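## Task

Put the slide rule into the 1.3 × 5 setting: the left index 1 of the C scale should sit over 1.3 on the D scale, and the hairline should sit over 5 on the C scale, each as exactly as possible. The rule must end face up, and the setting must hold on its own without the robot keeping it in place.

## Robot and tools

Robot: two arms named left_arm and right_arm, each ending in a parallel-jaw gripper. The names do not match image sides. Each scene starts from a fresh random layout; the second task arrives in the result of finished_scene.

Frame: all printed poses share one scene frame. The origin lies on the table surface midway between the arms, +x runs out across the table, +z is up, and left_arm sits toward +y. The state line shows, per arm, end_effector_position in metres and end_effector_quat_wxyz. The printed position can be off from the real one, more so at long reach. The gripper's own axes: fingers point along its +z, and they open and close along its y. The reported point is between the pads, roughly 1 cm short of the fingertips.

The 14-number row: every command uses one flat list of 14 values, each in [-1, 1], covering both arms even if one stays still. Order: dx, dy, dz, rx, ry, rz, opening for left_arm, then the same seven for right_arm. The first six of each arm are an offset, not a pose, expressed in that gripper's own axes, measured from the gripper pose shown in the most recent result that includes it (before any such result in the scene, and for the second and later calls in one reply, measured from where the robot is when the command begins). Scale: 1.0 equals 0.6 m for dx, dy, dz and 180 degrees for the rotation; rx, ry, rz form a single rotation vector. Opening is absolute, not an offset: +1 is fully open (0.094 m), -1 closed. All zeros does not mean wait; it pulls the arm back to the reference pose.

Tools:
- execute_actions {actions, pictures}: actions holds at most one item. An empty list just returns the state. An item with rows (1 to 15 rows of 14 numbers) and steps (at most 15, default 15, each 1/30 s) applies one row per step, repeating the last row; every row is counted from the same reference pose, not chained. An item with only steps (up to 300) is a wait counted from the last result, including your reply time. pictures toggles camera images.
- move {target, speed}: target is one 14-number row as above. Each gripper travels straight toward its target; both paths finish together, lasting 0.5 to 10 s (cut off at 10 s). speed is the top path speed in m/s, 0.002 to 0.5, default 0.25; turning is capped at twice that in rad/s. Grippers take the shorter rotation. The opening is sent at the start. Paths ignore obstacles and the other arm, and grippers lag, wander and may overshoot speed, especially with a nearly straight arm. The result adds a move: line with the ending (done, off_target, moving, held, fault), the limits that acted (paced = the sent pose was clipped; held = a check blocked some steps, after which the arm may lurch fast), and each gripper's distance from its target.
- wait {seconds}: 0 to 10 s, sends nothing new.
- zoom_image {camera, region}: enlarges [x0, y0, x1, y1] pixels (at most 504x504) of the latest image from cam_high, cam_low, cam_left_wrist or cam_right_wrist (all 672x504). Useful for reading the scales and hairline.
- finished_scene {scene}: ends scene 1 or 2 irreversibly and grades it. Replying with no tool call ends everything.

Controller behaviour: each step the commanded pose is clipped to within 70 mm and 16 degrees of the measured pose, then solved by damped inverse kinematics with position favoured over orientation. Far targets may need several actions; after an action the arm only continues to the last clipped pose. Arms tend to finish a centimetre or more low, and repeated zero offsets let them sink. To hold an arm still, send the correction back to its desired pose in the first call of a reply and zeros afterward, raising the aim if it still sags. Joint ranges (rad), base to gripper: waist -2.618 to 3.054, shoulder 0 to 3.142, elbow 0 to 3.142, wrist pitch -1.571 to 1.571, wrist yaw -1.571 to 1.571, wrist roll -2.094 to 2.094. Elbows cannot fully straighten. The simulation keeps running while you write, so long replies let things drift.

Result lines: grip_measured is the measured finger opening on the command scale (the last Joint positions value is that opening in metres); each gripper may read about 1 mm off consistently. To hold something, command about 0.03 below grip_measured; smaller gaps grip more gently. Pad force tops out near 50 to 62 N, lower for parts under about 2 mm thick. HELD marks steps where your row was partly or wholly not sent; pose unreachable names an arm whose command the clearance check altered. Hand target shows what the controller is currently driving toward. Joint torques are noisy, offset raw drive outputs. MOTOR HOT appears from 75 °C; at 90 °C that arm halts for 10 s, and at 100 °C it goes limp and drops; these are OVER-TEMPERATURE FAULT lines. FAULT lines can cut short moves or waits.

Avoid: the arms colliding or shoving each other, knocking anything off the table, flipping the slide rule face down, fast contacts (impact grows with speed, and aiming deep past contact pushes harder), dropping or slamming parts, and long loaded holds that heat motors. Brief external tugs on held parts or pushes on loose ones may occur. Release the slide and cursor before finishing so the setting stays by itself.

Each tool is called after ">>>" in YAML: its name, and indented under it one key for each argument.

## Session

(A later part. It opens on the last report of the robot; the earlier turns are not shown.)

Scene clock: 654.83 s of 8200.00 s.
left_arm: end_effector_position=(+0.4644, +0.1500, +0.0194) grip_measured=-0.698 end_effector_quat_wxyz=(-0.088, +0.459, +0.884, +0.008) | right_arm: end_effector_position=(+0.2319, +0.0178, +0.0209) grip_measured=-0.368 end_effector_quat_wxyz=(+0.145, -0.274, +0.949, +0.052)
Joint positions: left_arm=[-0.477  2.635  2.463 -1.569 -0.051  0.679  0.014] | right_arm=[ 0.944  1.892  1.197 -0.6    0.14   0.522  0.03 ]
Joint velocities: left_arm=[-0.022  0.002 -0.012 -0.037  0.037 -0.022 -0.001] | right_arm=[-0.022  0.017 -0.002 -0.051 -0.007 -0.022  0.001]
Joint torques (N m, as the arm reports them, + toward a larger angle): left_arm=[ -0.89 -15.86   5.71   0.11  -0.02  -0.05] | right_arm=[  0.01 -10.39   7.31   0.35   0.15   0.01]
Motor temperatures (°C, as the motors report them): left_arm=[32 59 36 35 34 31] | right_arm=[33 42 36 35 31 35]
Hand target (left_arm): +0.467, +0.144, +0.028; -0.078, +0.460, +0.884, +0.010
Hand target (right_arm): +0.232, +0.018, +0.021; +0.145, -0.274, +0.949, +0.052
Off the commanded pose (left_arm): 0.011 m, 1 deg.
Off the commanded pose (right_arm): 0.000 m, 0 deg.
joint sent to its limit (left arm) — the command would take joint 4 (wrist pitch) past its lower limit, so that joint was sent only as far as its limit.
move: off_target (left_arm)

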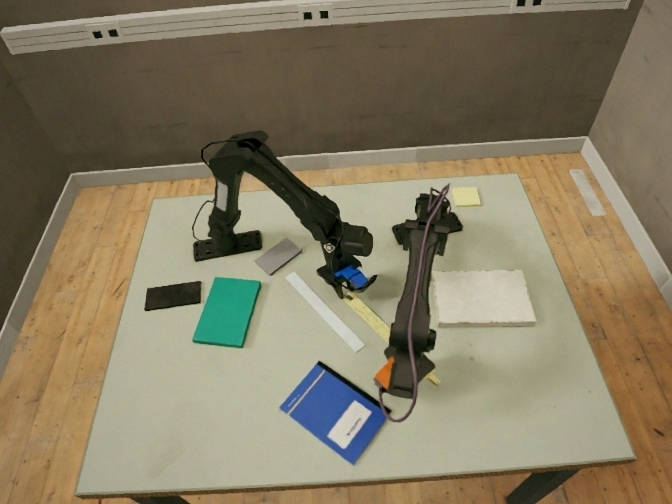

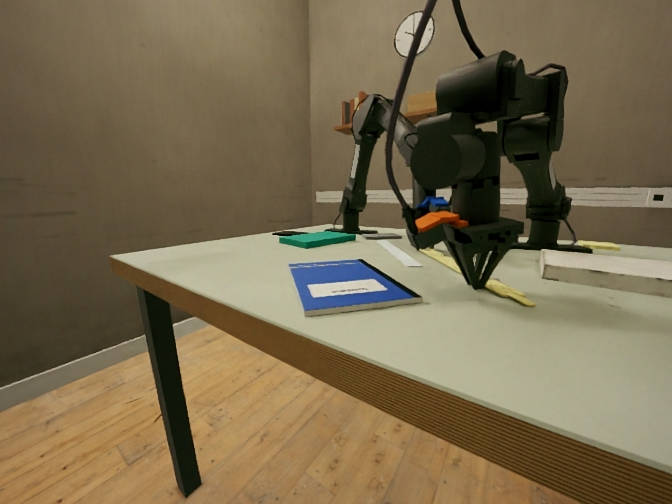

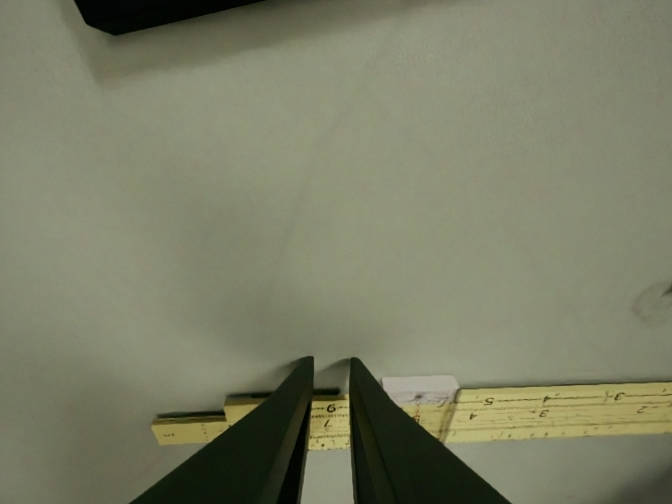

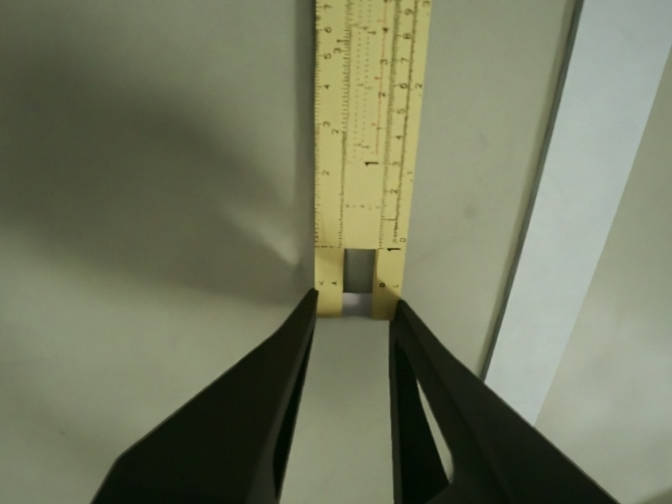

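>>> execute_actions:
  actions:
    - {"rows":[[0,0,0,0,0,0,-0.5,0,0,0,0,0,0,-0.41]],"steps":15}

>>> zoom_image:
  camera: "cam_left_wrist"
  region: [370,360,510,445]

Scene clock: 660.83 s of 8200.00 s.
left_arm: end_effector_position=(+0.4639, +0.1501, +0.0195) grip_measured=-0.502 end_effector_quat_wxyz=(-0.089, +0.459, +0.884, +0.008) | right_arm: end_effector_position=(+0.2319, +0.0178, +0.0209) grip_measured=-0.368 end_effector_quat_wxyz=(+0.145, -0.274, +0.949, +0.052)
Joint positions: left_arm=[-0.477  2.635  2.463 -1.57  -0.051  0.679  0.023] | right_arm=[ 0.944  1.892  1.197 -0.6    0.14   0.522  0.03 ]
Joint velocities: left_arm=[ 0.022  0.002  0.017  0.066  0.051  0.007 -0.   ] | right_arm=[-0.007 -0.007  0.002  0.037 -0.051  0.037 -0.   ]
Joint torques (N m, as the arm reports them, + toward a larger angle): left_arm=[ -0.03 -15.4    3.65   0.22  -0.03   0.  ] | right_arm=[  0.08 -10.52   7.2    0.4    0.11  -0.02]
Motor temperatures (°C, as the motors report them): left_arm=[32 60 36 35 34 31] | right_arm=[33 42 36 35 31 35]
Hand target (left_arm): +0.464, +0.150, +0.019; -0.088, +0.459, +0.884, +0.008
Hand target (right_arm): +0.232, +0.018, +0.021; +0.145, -0.274, +0.949, +0.052
Off the commanded pose (left_arm): 0.000 m, 0 deg.
Off the commanded pose (right_arm): 0.000 m, 0 deg.
Steps of this call (steps 1 to 90: nothing new was sent; then 2.50 s passed at rest; steps 91 to 105: all 15 steps of this action). Readings (end_effector_position):
91: left_arm (+0.4639, +0.1501, +0.0195) | right_arm (+0.2319, +0.0178, +0.0209)
92: left_arm (+0.4639, +0.1501, +0.0195) | right_arm (+0.2319, +0.0178, +0.0209)
94: left_arm (+0.4639, +0.1501, +0.0195) | right_arm (+0.2319, +0.0178, +0.0209)
98: left_arm (+0.4639, +0.1501, +0.0195) | right_arm (+0.2319, +0.0178, +0.0209)
105: the state above

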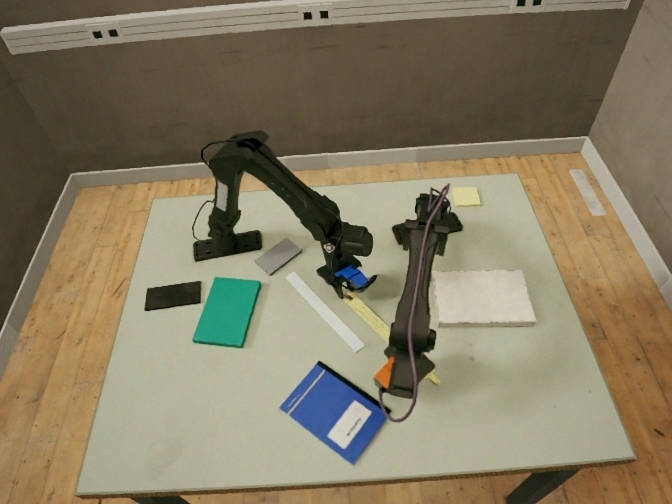

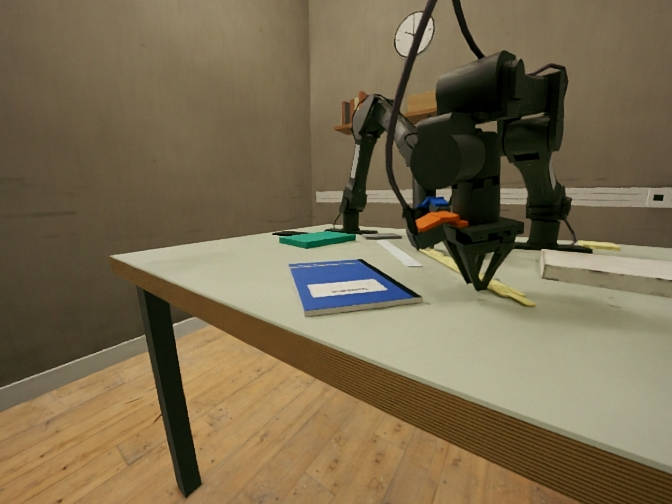

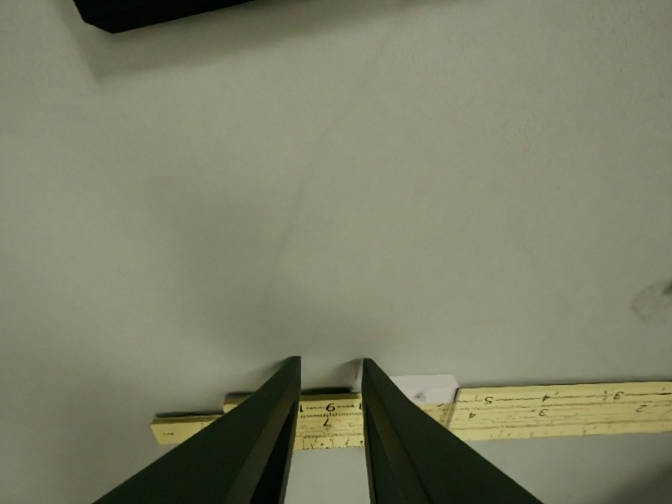

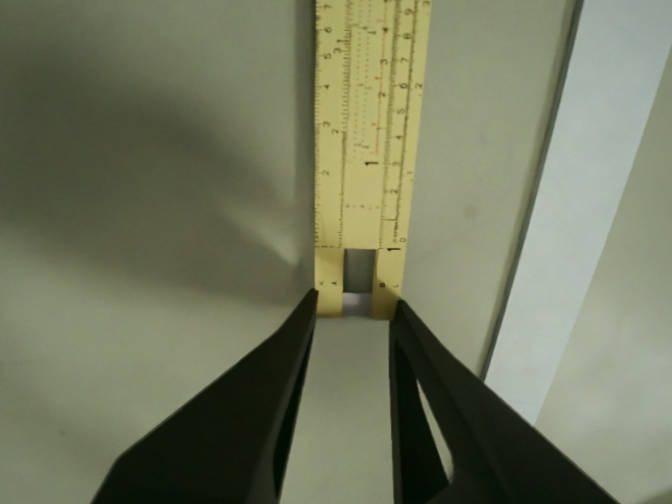

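Region (370, 360, 510, 445) of cam_left_wrist's 672x504 image, scaled by 3.600, with more detail than that image has; it fills the top 306 rows of this view, and the rest is white.

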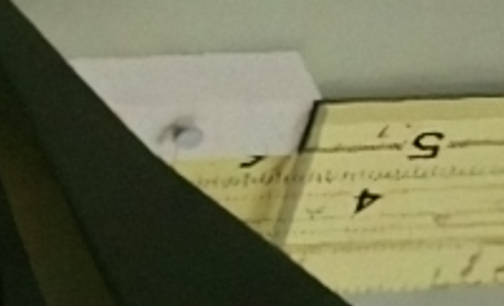

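>>> execute_actions:
  actions:
    - {"rows":[[0,0,0,0,0,0,-0.42,0,0,0,0,0,0,-0.41]],"steps":12}

>>> zoom_image:
  camera: "cam_left_wrist"
  region: [370,360,510,445]

Scene clock: 669.67 s of 8200.00 s.
left_arm: end_effector_position=(+0.4639, +0.1501, +0.0195) grip_measured=-0.422 end_effector_quat_wxyz=(-0.089, +0.459, +0.884, +0.008) | right_arm: end_effector_position=(+0.2319, +0.0178, +0.0209) grip_measured=-0.368 end_effector_quat_wxyz=(+0.145, -0.274, +0.949, +0.052)
Joint positions: left_arm=[-0.477  2.635  2.463 -1.57  -0.051  0.679  0.027] | right_arm=[ 0.944  1.892  1.197 -0.6    0.14   0.522  0.03 ]
Joint velocities: left_arm=[ 0.012 -0.012 -0.002  0.007 -0.022 -0.037 -0.001] | right_arm=[ 0.007  0.002  0.007 -0.11  -0.022 -0.007  0.001]
Joint torques (N m, as the arm reports them, + toward a larger angle): left_arm=[  0.04 -15.4    3.78   0.22  -0.01  -0.02] | right_arm=[  0.24 -10.44   7.09   0.4    0.07  -0.01]
Motor temperatures (°C, as the motors report them): left_arm=[32 59 36 35 34 31] | right_arm=[33 42 36 35 31 35]
Hand target (left_arm): +0.464, +0.150, +0.019; -0.089, +0.459, +0.884, +0.008
Hand target (right_arm): +0.232, +0.018, +0.021; +0.145, -0.274, +0.949, +0.052
Off the commanded pose (left_arm): 0.000 m, 0 deg.
Off the commanded pose (right_arm): 0.000 m, 0 deg.
Steps of this call (steps 1 to 90: nothing new was sent; then 5.43 s passed at rest; steps 91 to 102: all 12 steps of this action). Readings (end_effector_position):
91: left_arm (+0.4639, +0.1501, +0.0195) | right_arm (+0.2319, +0.0178, +0.0209)
92: left_arm (+0.4639, +0.1501, +0.0195) | right_arm (+0.2319, +0.0178, +0.0209)
94: left_arm (+0.4639, +0.1501, +0.0195) | right_arm (+0.2319, +0.0178, +0.0209)
98: left_arm (+0.4639, +0.1501, +0.0195) | right_arm (+0.2319, +0.0178, +0.0209)
102: the state above

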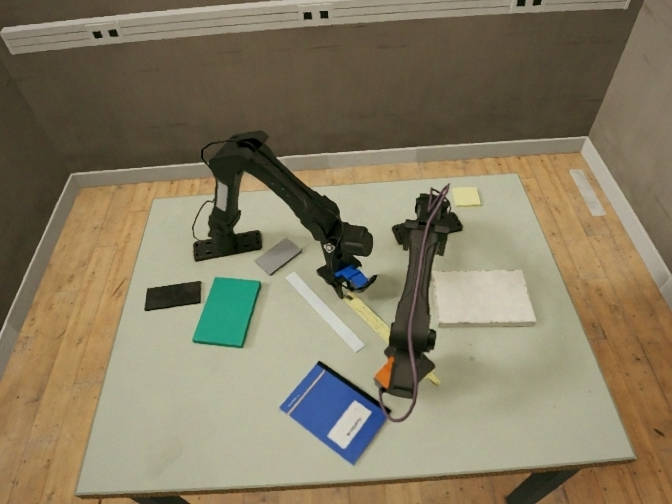

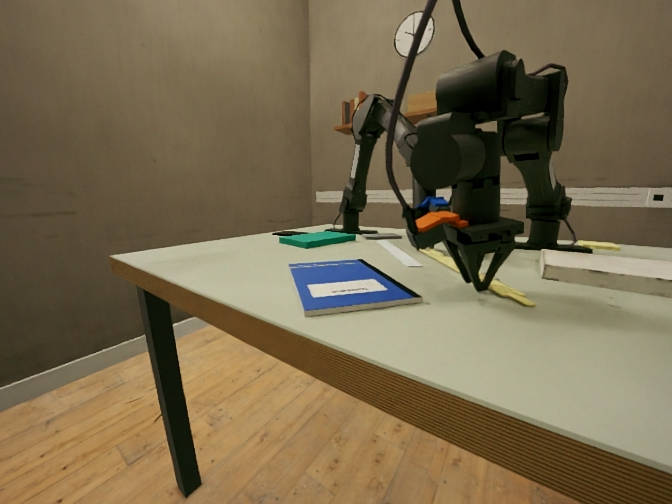

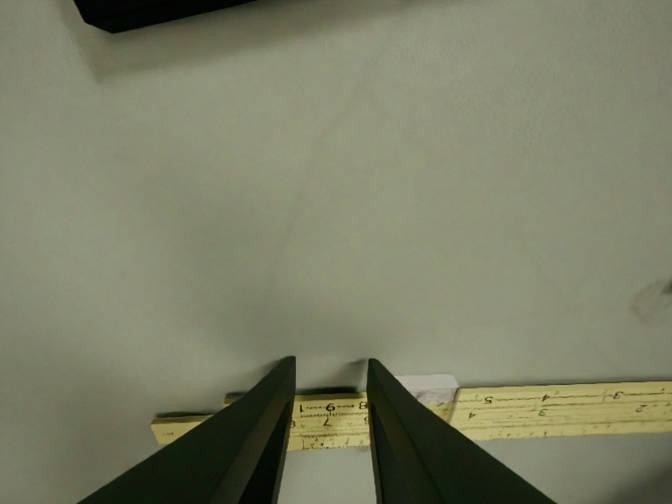

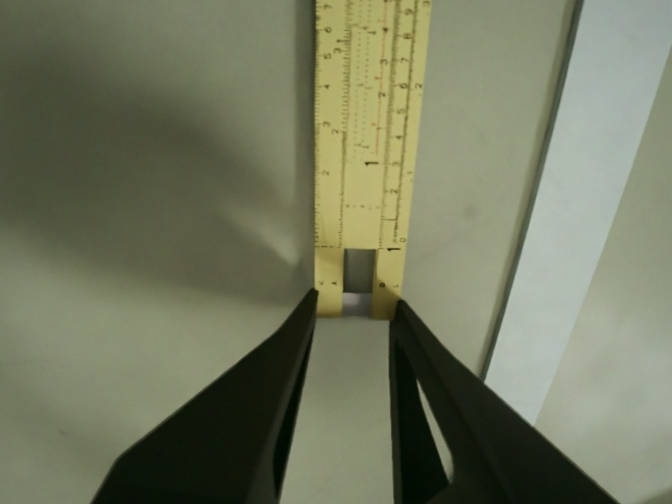

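Region (370, 360, 510, 445) of cam_left_wrist's 672x504 image, scaled by 3.600, with more detail than that image has; it fills the top 306 rows of this view, and the rest is white.

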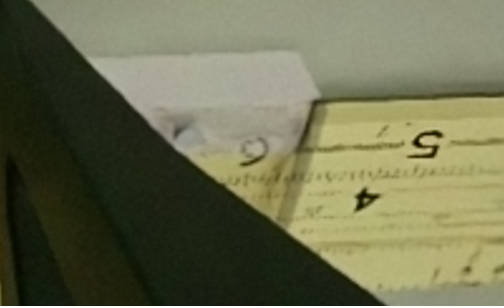

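>>> execute_actions:
  actions:
    - {"rows":[[0,0,0,0,0,0,-0.36,0,0,0,0,0,0,-0.41]],"steps":12}

>>> zoom_image:
  camera: "cam_left_wrist"
  region: [370,360,510,445]

Scene clock: 672.07 s of 8200.00 s.
left_arm: end_effector_position=(+0.4639, +0.1501, +0.0195) grip_measured=-0.362 end_effector_quat_wxyz=(-0.089, +0.459, +0.884, +0.008) | right_arm: end_effector_position=(+0.2319, +0.0178, +0.0209) grip_measured=-0.368 end_effector_quat_wxyz=(+0.145, -0.274, +0.949, +0.052)
Joint positions: left_arm=[-0.477  2.635  2.463 -1.57  -0.051  0.679  0.03 ] | right_arm=[ 0.944  1.892  1.197 -0.6    0.14   0.522  0.03 ]
Joint velocities: left_arm=[-0.002 -0.002  0.017 -0.037 -0.037 -0.022  0.001] | right_arm=[ 0.012  0.002  0.012 -0.022  0.037  0.007  0.001]
Joint torques (N m, as the arm reports them, + toward a larger angle): left_arm=[  0.   -15.41   3.7    0.2    0.02  -0.02] | right_arm=[ -0.07 -10.71   6.93   0.37   0.11   0.01]
Motor temperatures (°C, as the motors report them): left_arm=[32 59 36 35 34 31] | right_arm=[33 42 36 35 31 35]
Hand target (left_arm): +0.464, +0.150, +0.019; -0.089, +0.459, +0.884, +0.008
Hand target (right_arm): +0.232, +0.018, +0.021; +0.145, -0.274, +0.949, +0.052
Off the commanded pose (left_arm): 0.000 m, 0 deg.
Off the commanded pose (right_arm): 0.000 m, 0 deg.
Steps of this call (steps 1 to 60: nothing new was sent; steps 61 to 72: all 12 steps of this action). Readings (end_effector_position):
61: left_arm (+0.4639, +0.1501, +0.0195) | right_arm (+0.2319, +0.0178, +0.0209)
62: left_arm (+0.4639, +0.1501, +0.0195) | right_arm (+0.2319, +0.0178, +0.0209)
64: left_arm (+0.4639, +0.1501, +0.0195) | right_arm (+0.2319, +0.0178, +0.0209)
68: left_arm (+0.4639, +0.1501, +0.0195) | right_arm (+0.2319, +0.0178, +0.0209)
72: the state above

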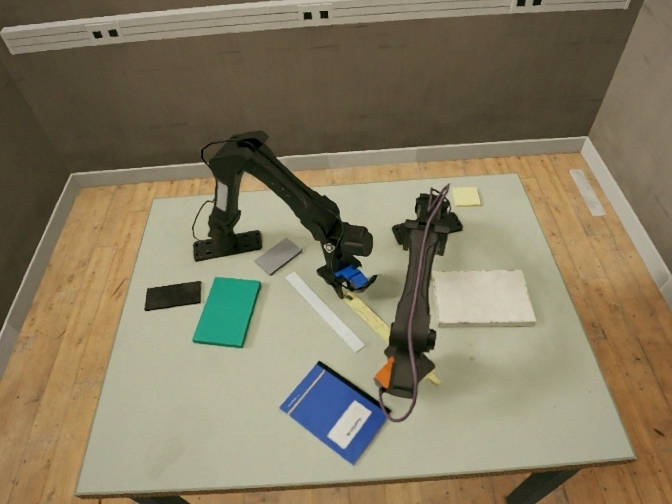

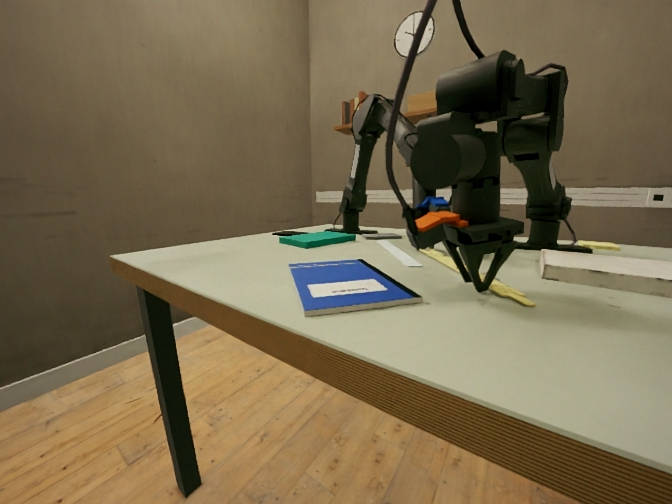

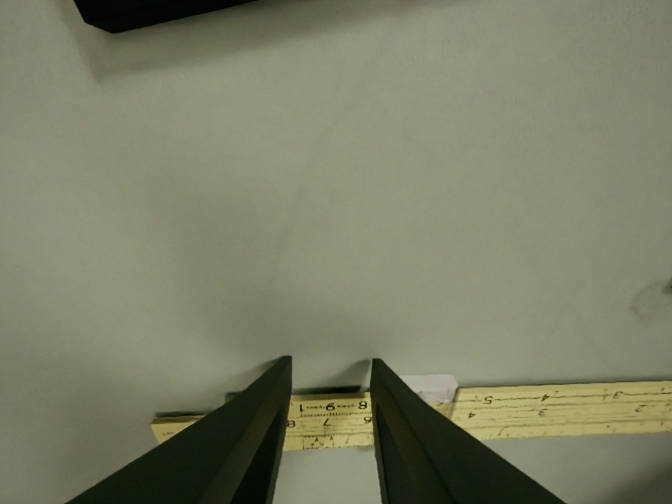

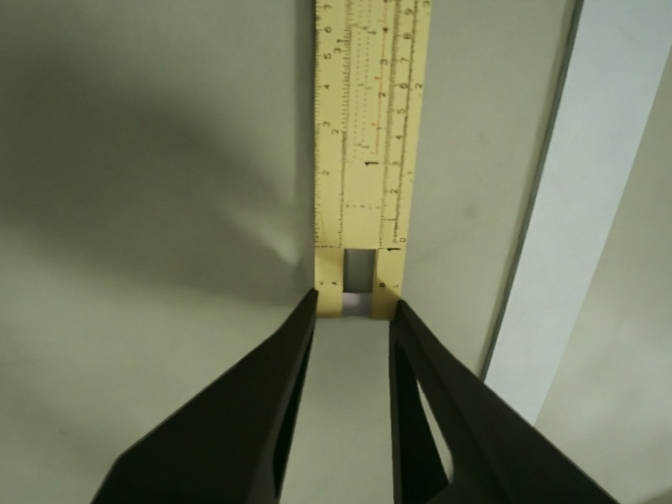

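Region (370, 360, 510, 445) of cam_left_wrist's 672x504 image, scaled by 3.600, with more detail than that image has; it fills the top 306 rows of this view, and the rest is white.

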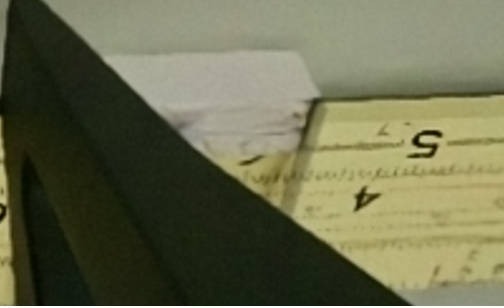

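>>> execute_actions:
  actions:
    - {"rows":[[0,0,0,0,0,0,-0.32,0,0,0,0,0,0,-0.41]],"steps":12}

>>> zoom_image:
  camera: "cam_left_wrist"
  region: [370,360,510,445]

Scene clock: 673.97 s of 8200.00 s.
left_arm: end_effector_position=(+0.4639, +0.1501, +0.0195) grip_measured=-0.322 end_effector_quat_wxyz=(-0.089, +0.459, +0.884, +0.008) | right_arm: end_effector_position=(+0.2319, +0.0178, +0.0209) grip_measured=-0.368 end_effector_quat_wxyz=(+0.145, -0.274, +0.949, +0.052)
Joint positions: left_arm=[-0.477  2.635  2.463 -1.57  -0.051  0.679  0.032] | right_arm=[ 0.944  1.892  1.197 -0.6    0.14   0.522  0.03 ]
Joint velocities: left_arm=[ 0.007 -0.002 -0.017  0.022 -0.022  0.037 -0.   ] | right_arm=[-0.007 -0.002 -0.012 -0.051 -0.022 -0.007  0.001]
Joint torques (N m, as the arm reports them, + toward a larger angle): left_arm=[  0.09 -15.55   3.75   0.19  -0.02   0.  ] | right_arm=[ -0.07 -10.4    7.14   0.41   0.08   0.  ]
Motor temperatures (°C, as the motors report them): left_arm=[32 59 36 35 34 31] | right_arm=[33 42 36 35 31 35]
Hand target (left_arm): +0.464, +0.150, +0.019; -0.089, +0.459, +0.884, +0.008
Hand target (right_arm): +0.232, +0.018, +0.021; +0.145, -0.274, +0.949, +0.052
Off the commanded pose (left_arm): 0.000 m, 0 deg.
Off the commanded pose (right_arm): 0.000 m, 0 deg.
Steps of this call (steps 1 to 45: nothing new was sent; steps 46 to 57: all 12 steps of this action). Readings (end_effector_position):
46: left_arm (+0.4639, +0.1501, +0.0195) | right_arm (+0.2319, +0.0178, +0.0209)
47: left_arm (+0.4639, +0.1501, +0.0195) | right_arm (+0.2319, +0.0178, +0.0209)
49: left_arm (+0.4639, +0.1501, +0.0195) | right_arm (+0.2319, +0.0178, +0.0209)
53: left_arm (+0.4639, +0.1501, +0.0195) | right_arm (+0.2319, +0.0178, +0.0209)
57: the state above

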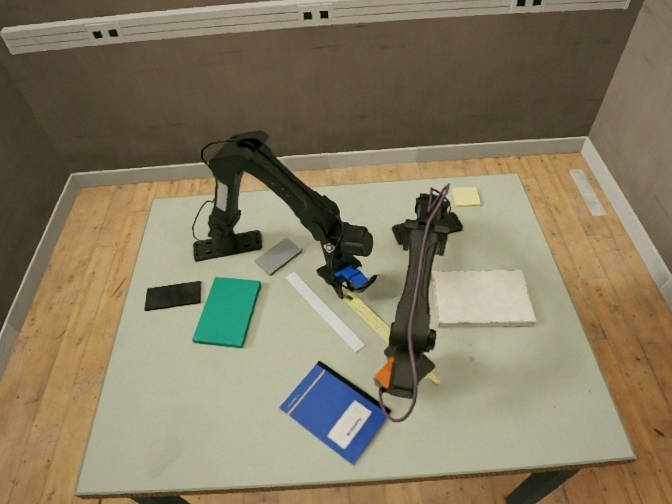

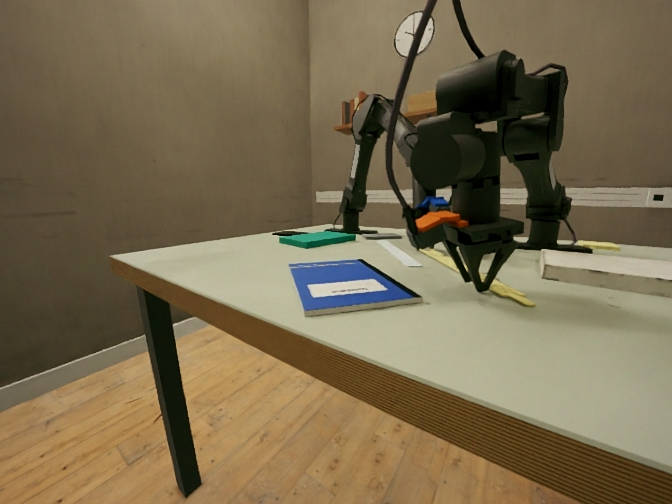

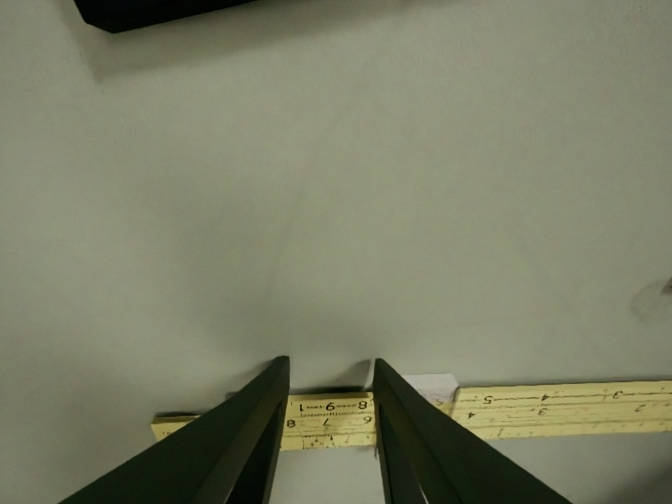

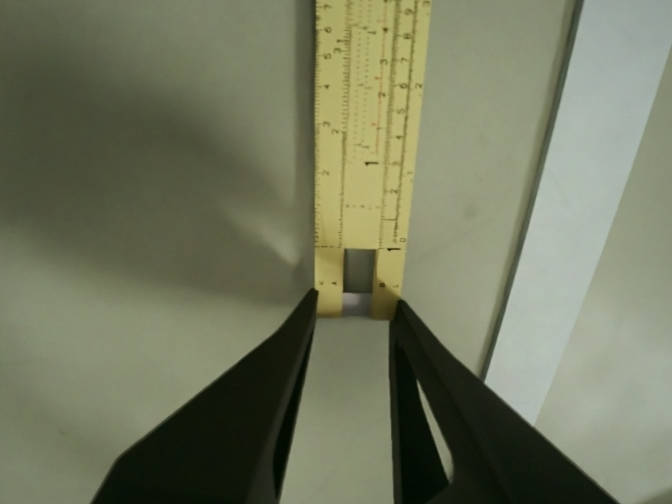

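Region (370, 360, 510, 445) of cam_left_wrist's 672x504 image, scaled by 3.600, with more detail than that image has; it fills the top 306 rows of this view, and the rest is white.

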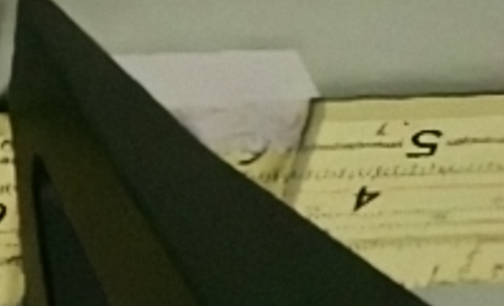

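>>> execute_actions:
  actions:
    - {"rows":[[0,0,0,0,0,0,-0.285,0,0,0,0,0,0,-0.41]],"steps":12}

>>> zoom_image:
  camera: "cam_left_wrist"
  region: [370,360,510,445]

Scene clock: 675.87 s of 8200.00 s.
left_arm: end_effector_position=(+0.4639, +0.1501, +0.0195) grip_measured=-0.287 end_effector_quat_wxyz=(-0.089, +0.459, +0.884, +0.008) | right_arm: end_effector_position=(+0.2318, +0.0178, +0.0209) grip_measured=-0.368 end_effector_quat_wxyz=(+0.144, -0.274, +0.949, +0.052)
Joint positions: left_arm=[-0.477  2.635  2.463 -1.571 -0.051  0.679  0.033] | right_arm=[ 0.944  1.892  1.197 -0.6    0.139  0.522  0.03 ]
Joint velocities: left_arm=[ 0.007 -0.002 -0.007  0.022 -0.022 -0.007  0.   ] | right_arm=[-0.012 -0.007 -0.007 -0.022 -0.051  0.022  0.001]
Joint torques (N m, as the arm reports them, + toward a larger angle): left_arm=[ -0.03 -15.48   3.66   0.21  -0.04   0.01] | right_arm=[  0.15 -10.59   7.11   0.41   0.13   0.01]
Motor temperatures (°C, as the motors report them): left_arm=[32 59 36 35 34 31] | right_arm=[33 42 36 35 31 35]
Hand target (left_arm): +0.464, +0.150, +0.019; -0.089, +0.459, +0.884, +0.008
Hand target (right_arm): +0.232, +0.018, +0.021; +0.144, -0.274, +0.949, +0.052
Off the commanded pose (left_arm): 0.000 m, 0 deg.
Off the commanded pose (right_arm): 0.000 m, 0 deg.
Steps of this call (steps 1 to 45: nothing new was sent; steps 46 to 57: all 12 steps of this action). Readings (end_effector_position):
46: left_arm (+0.4639, +0.1501, +0.0195) | right_arm (+0.2319, +0.0178, +0.0209)
47: left_arm (+0.4639, +0.1501, +0.0195) | right_arm (+0.2319, +0.0178, +0.0209)
49: left_arm (+0.4639, +0.1501, +0.0195) | right_arm (+0.2318, +0.0178, +0.0209)
53: left_arm (+0.4639, +0.1501, +0.0195) | right_arm (+0.2318, +0.0178, +0.0209)
57: the state above

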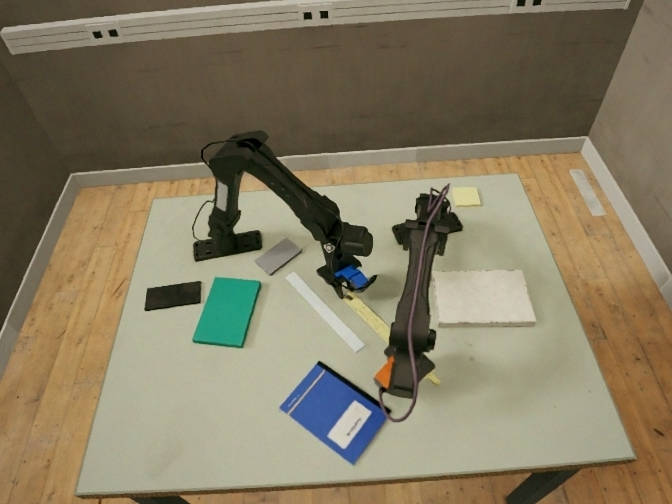

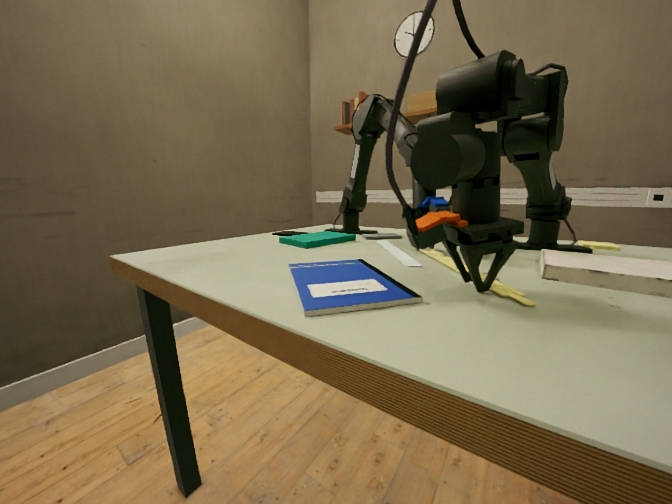

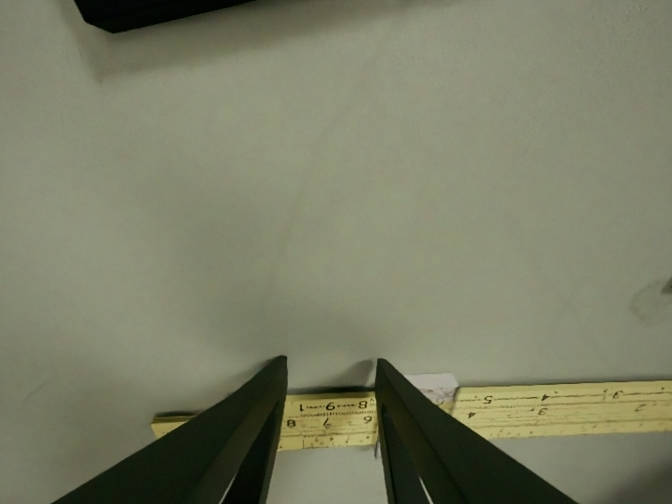

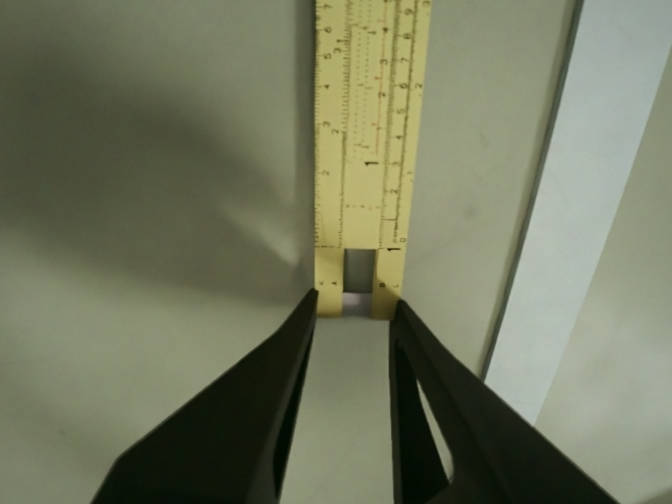

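Region (370, 360, 510, 445) of cam_left_wrist's 672x504 image, scaled by 3.600, with more detail than that image has; it fills the top 306 rows of this view, and the rest is white.

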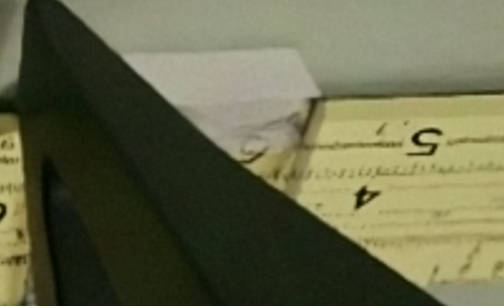

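>>> execute_actions:
  actions:
    - {"rows":[[0,0,0,0,0,0,-0.26,0,0,0,0,0,0,-0.41]],"steps":12}

>>> zoom_image:
  camera: "cam_left_wrist"
  region: [430,370,510,420]

Scene clock: 678.13 s of 8200.00 s.
left_arm: end_effector_position=(+0.4638, +0.1502, +0.0195) grip_measured=-0.262 end_effector_quat_wxyz=(-0.089, +0.459, +0.884, +0.008) | right_arm: end_effector_position=(+0.2317, +0.0179, +0.0209) grip_measured=-0.368 end_effector_quat_wxyz=(+0.144, -0.274, +0.949, +0.052)
Joint positions: left_arm=[-0.477  2.635  2.463 -1.571 -0.051  0.679  0.035] | right_arm=[ 0.944  1.892  1.197 -0.6    0.139  0.522  0.03 ]
Joint velocities: left_arm=[ 0.002 -0.012 -0.012  0.051 -0.095 -0.007 -0.   ] | right_arm=[-0.022  0.007 -0.002 -0.022  0.007 -0.007 -0.001]
Joint torques (N m, as the arm reports them, + toward a larger angle): left_arm=[  0.05 -15.45   3.7    0.2   -0.03  -0.02] | right_arm=[ -0.06 -10.57   6.94   0.39   0.09   0.01]
Motor temperatures (°C, as the motors report them): left_arm=[32 59 36 35 34 31] | right_arm=[33 42 36 35 31 35]
Hand target (left_arm): +0.464, +0.150, +0.019; -0.089, +0.459, +0.884, +0.008
Hand target (right_arm): +0.232, +0.018, +0.021; +0.144, -0.274, +0.949, +0.052
Off the commanded pose (left_arm): 0.000 m, 0 deg.
Off the commanded pose (right_arm): 0.000 m, 0 deg.
Steps of this call (steps 1 to 56: nothing new was sent; steps 57 to 68: all 12 steps of this action). Readings (end_effector_position):
57: left_arm (+0.4639, +0.1501, +0.0195) | right_arm (+0.2318, +0.0178, +0.0209)
58: left_arm (+0.4639, +0.1501, +0.0195) | right_arm (+0.2318, +0.0178, +0.0209)
60: left_arm (+0.4638, +0.1502, +0.0195) | right_arm (+0.2317, +0.0179, +0.0209)
64: left_arm (+0.4638, +0.1502, +0.0195) | right_arm (+0.2317, +0.0179, +0.0209)
68: the state above

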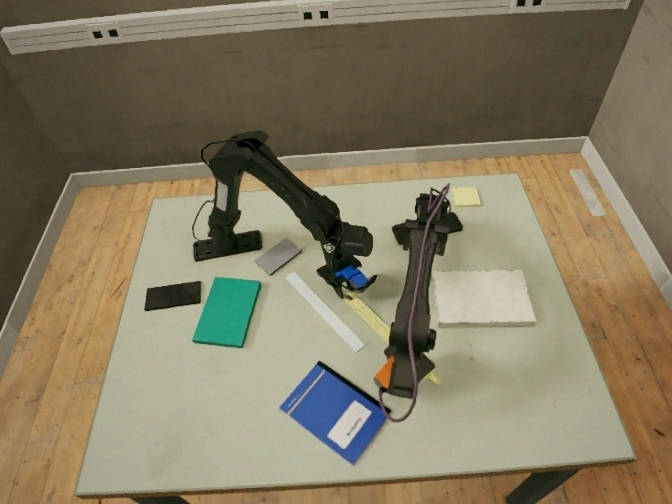

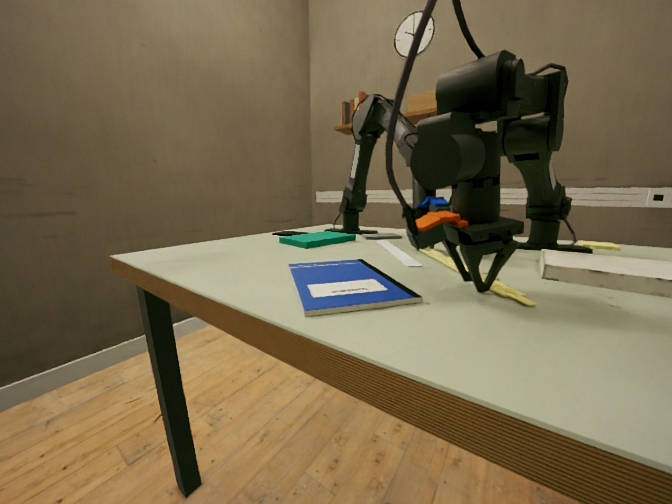

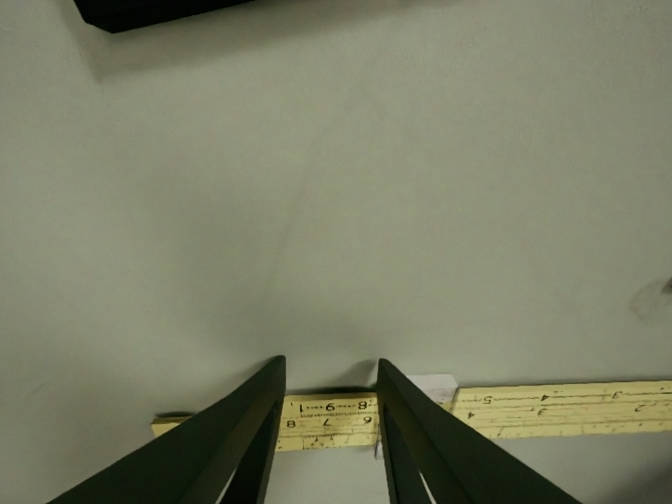

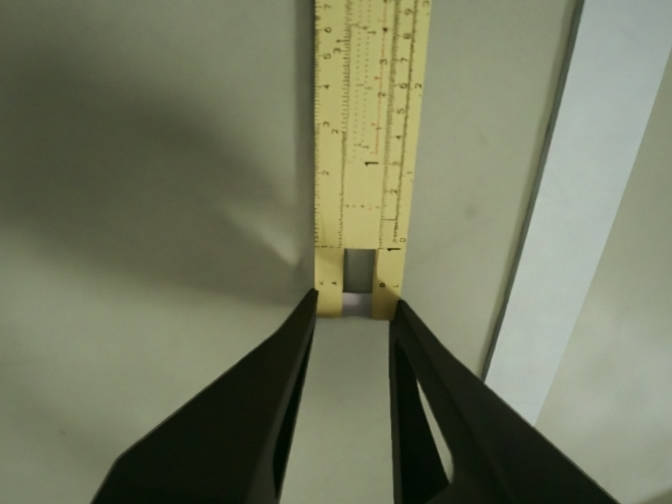

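Region (430, 370, 510, 420) of cam_left_wrist's 672x504 image, scaled by 6.300, with more detail than that image has; it fills the top 315 rows of this view, and the rest is white.

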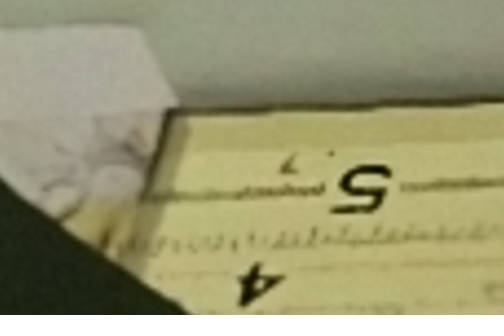

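>>> execute_actions:
  actions:
    - {"rows":[[0,0,0,0,0,0,-0.235,0,0,0,0,0,0,-0.41]],"steps":12}

>>> zoom_image:
  camera: "cam_left_wrist"
  region: [430,370,510,420]

Scene clock: 681.97 s of 8200.00 s.
left_arm: end_effector_position=(+0.4637, +0.1502, +0.0195) grip_measured=-0.237 end_effector_quat_wxyz=(-0.090, +0.459, +0.884, +0.008) | right_arm: end_effector_position=(+0.2317, +0.0179, +0.0209) grip_measured=-0.368 end_effector_quat_wxyz=(+0.144, -0.274, +0.949, +0.052)
Joint positions: left_arm=[-0.477  2.635  2.463 -1.572 -0.051  0.679  0.036] | right_arm=[ 0.944  1.892  1.197 -0.6    0.139  0.522  0.03 ]
Joint velocities: left_arm=[-0.002  0.002 -0.002 -0.037  0.051 -0.037 -0.001] | right_arm=[-0.002  0.012 -0.022 -0.022 -0.037 -0.007  0.   ]
Joint torques (N m, as the arm reports them, + toward a larger angle): left_arm=[ -0.07 -15.47   3.74   0.2   -0.06  -0.01] | right_arm=[  0.14 -10.68   7.23   0.36   0.13  -0.02]
Motor temperatures (°C, as the motors report them): left_arm=[32 60 36 35 34 31] | right_arm=[33 42 36 35 31 35]
Hand target (left_arm): +0.464, +0.150, +0.020; -0.089, +0.459, +0.884, +0.008
Hand target (right_arm): +0.232, +0.018, +0.021; +0.144, -0.274, +0.949, +0.052
Off the commanded pose (left_arm): 0.000 m, 0 deg.
Off the commanded pose (right_arm): 0.000 m, 0 deg.
Steps of this call (steps 1 to 90: nothing new was sent; then 0.43 s passed at rest; steps 91 to 102: all 12 steps of this action). Readings (end_effector_position):
91: left_arm (+0.4638, +0.1502, +0.0195) | right_arm (+0.2317, +0.0179, +0.0209)
92: left_arm (+0.4638, +0.1502, +0.0195) | right_arm (+0.2317, +0.0179, +0.0209)
94: left_arm (+0.4637, +0.1502, +0.0195) | right_arm (+0.2317, +0.0179, +0.0209)
98: left_arm (+0.4637, +0.1502, +0.0195) | right_arm (+0.2317, +0.0179, +0.0209)
102: the state above

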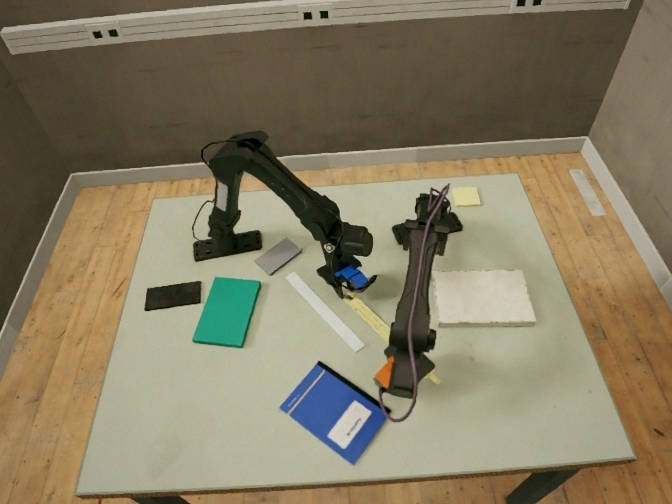

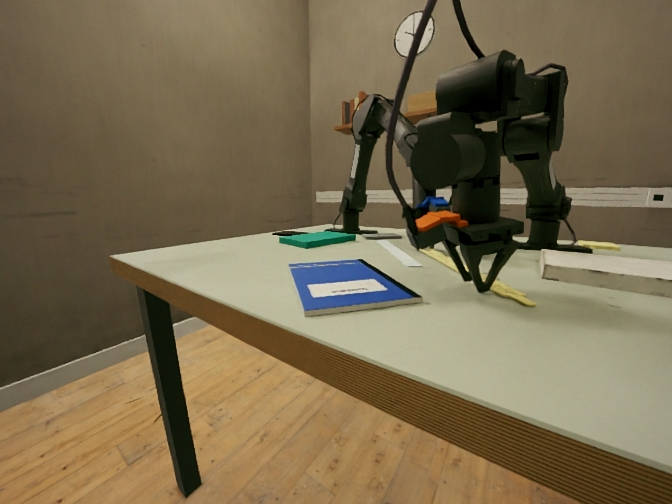

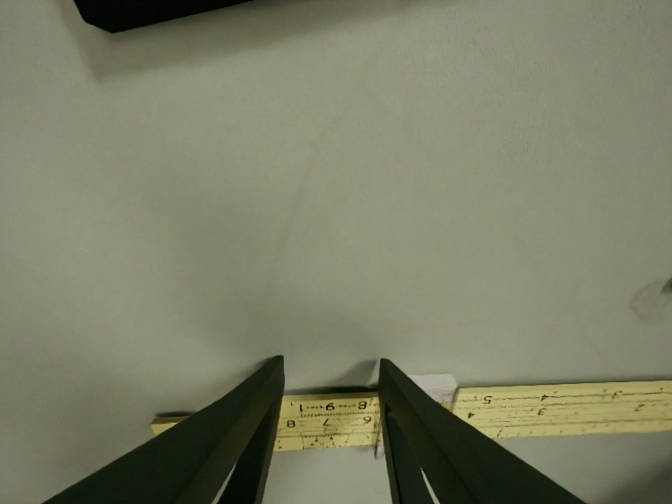

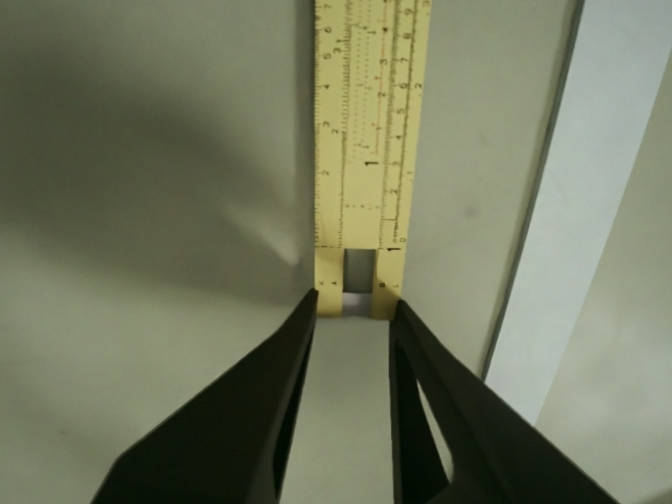

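Region (430, 370, 510, 420) of cam_left_wrist's 672x504 image, scaled by 6.300, with more detail than that image has; it fills the top 315 rows of this view, and the rest is white.

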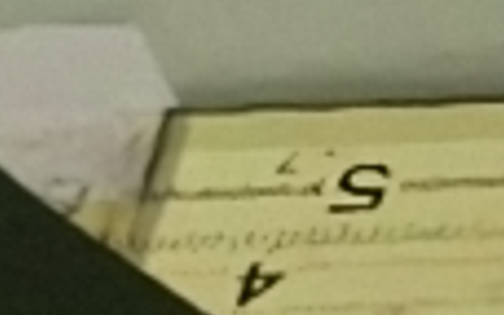

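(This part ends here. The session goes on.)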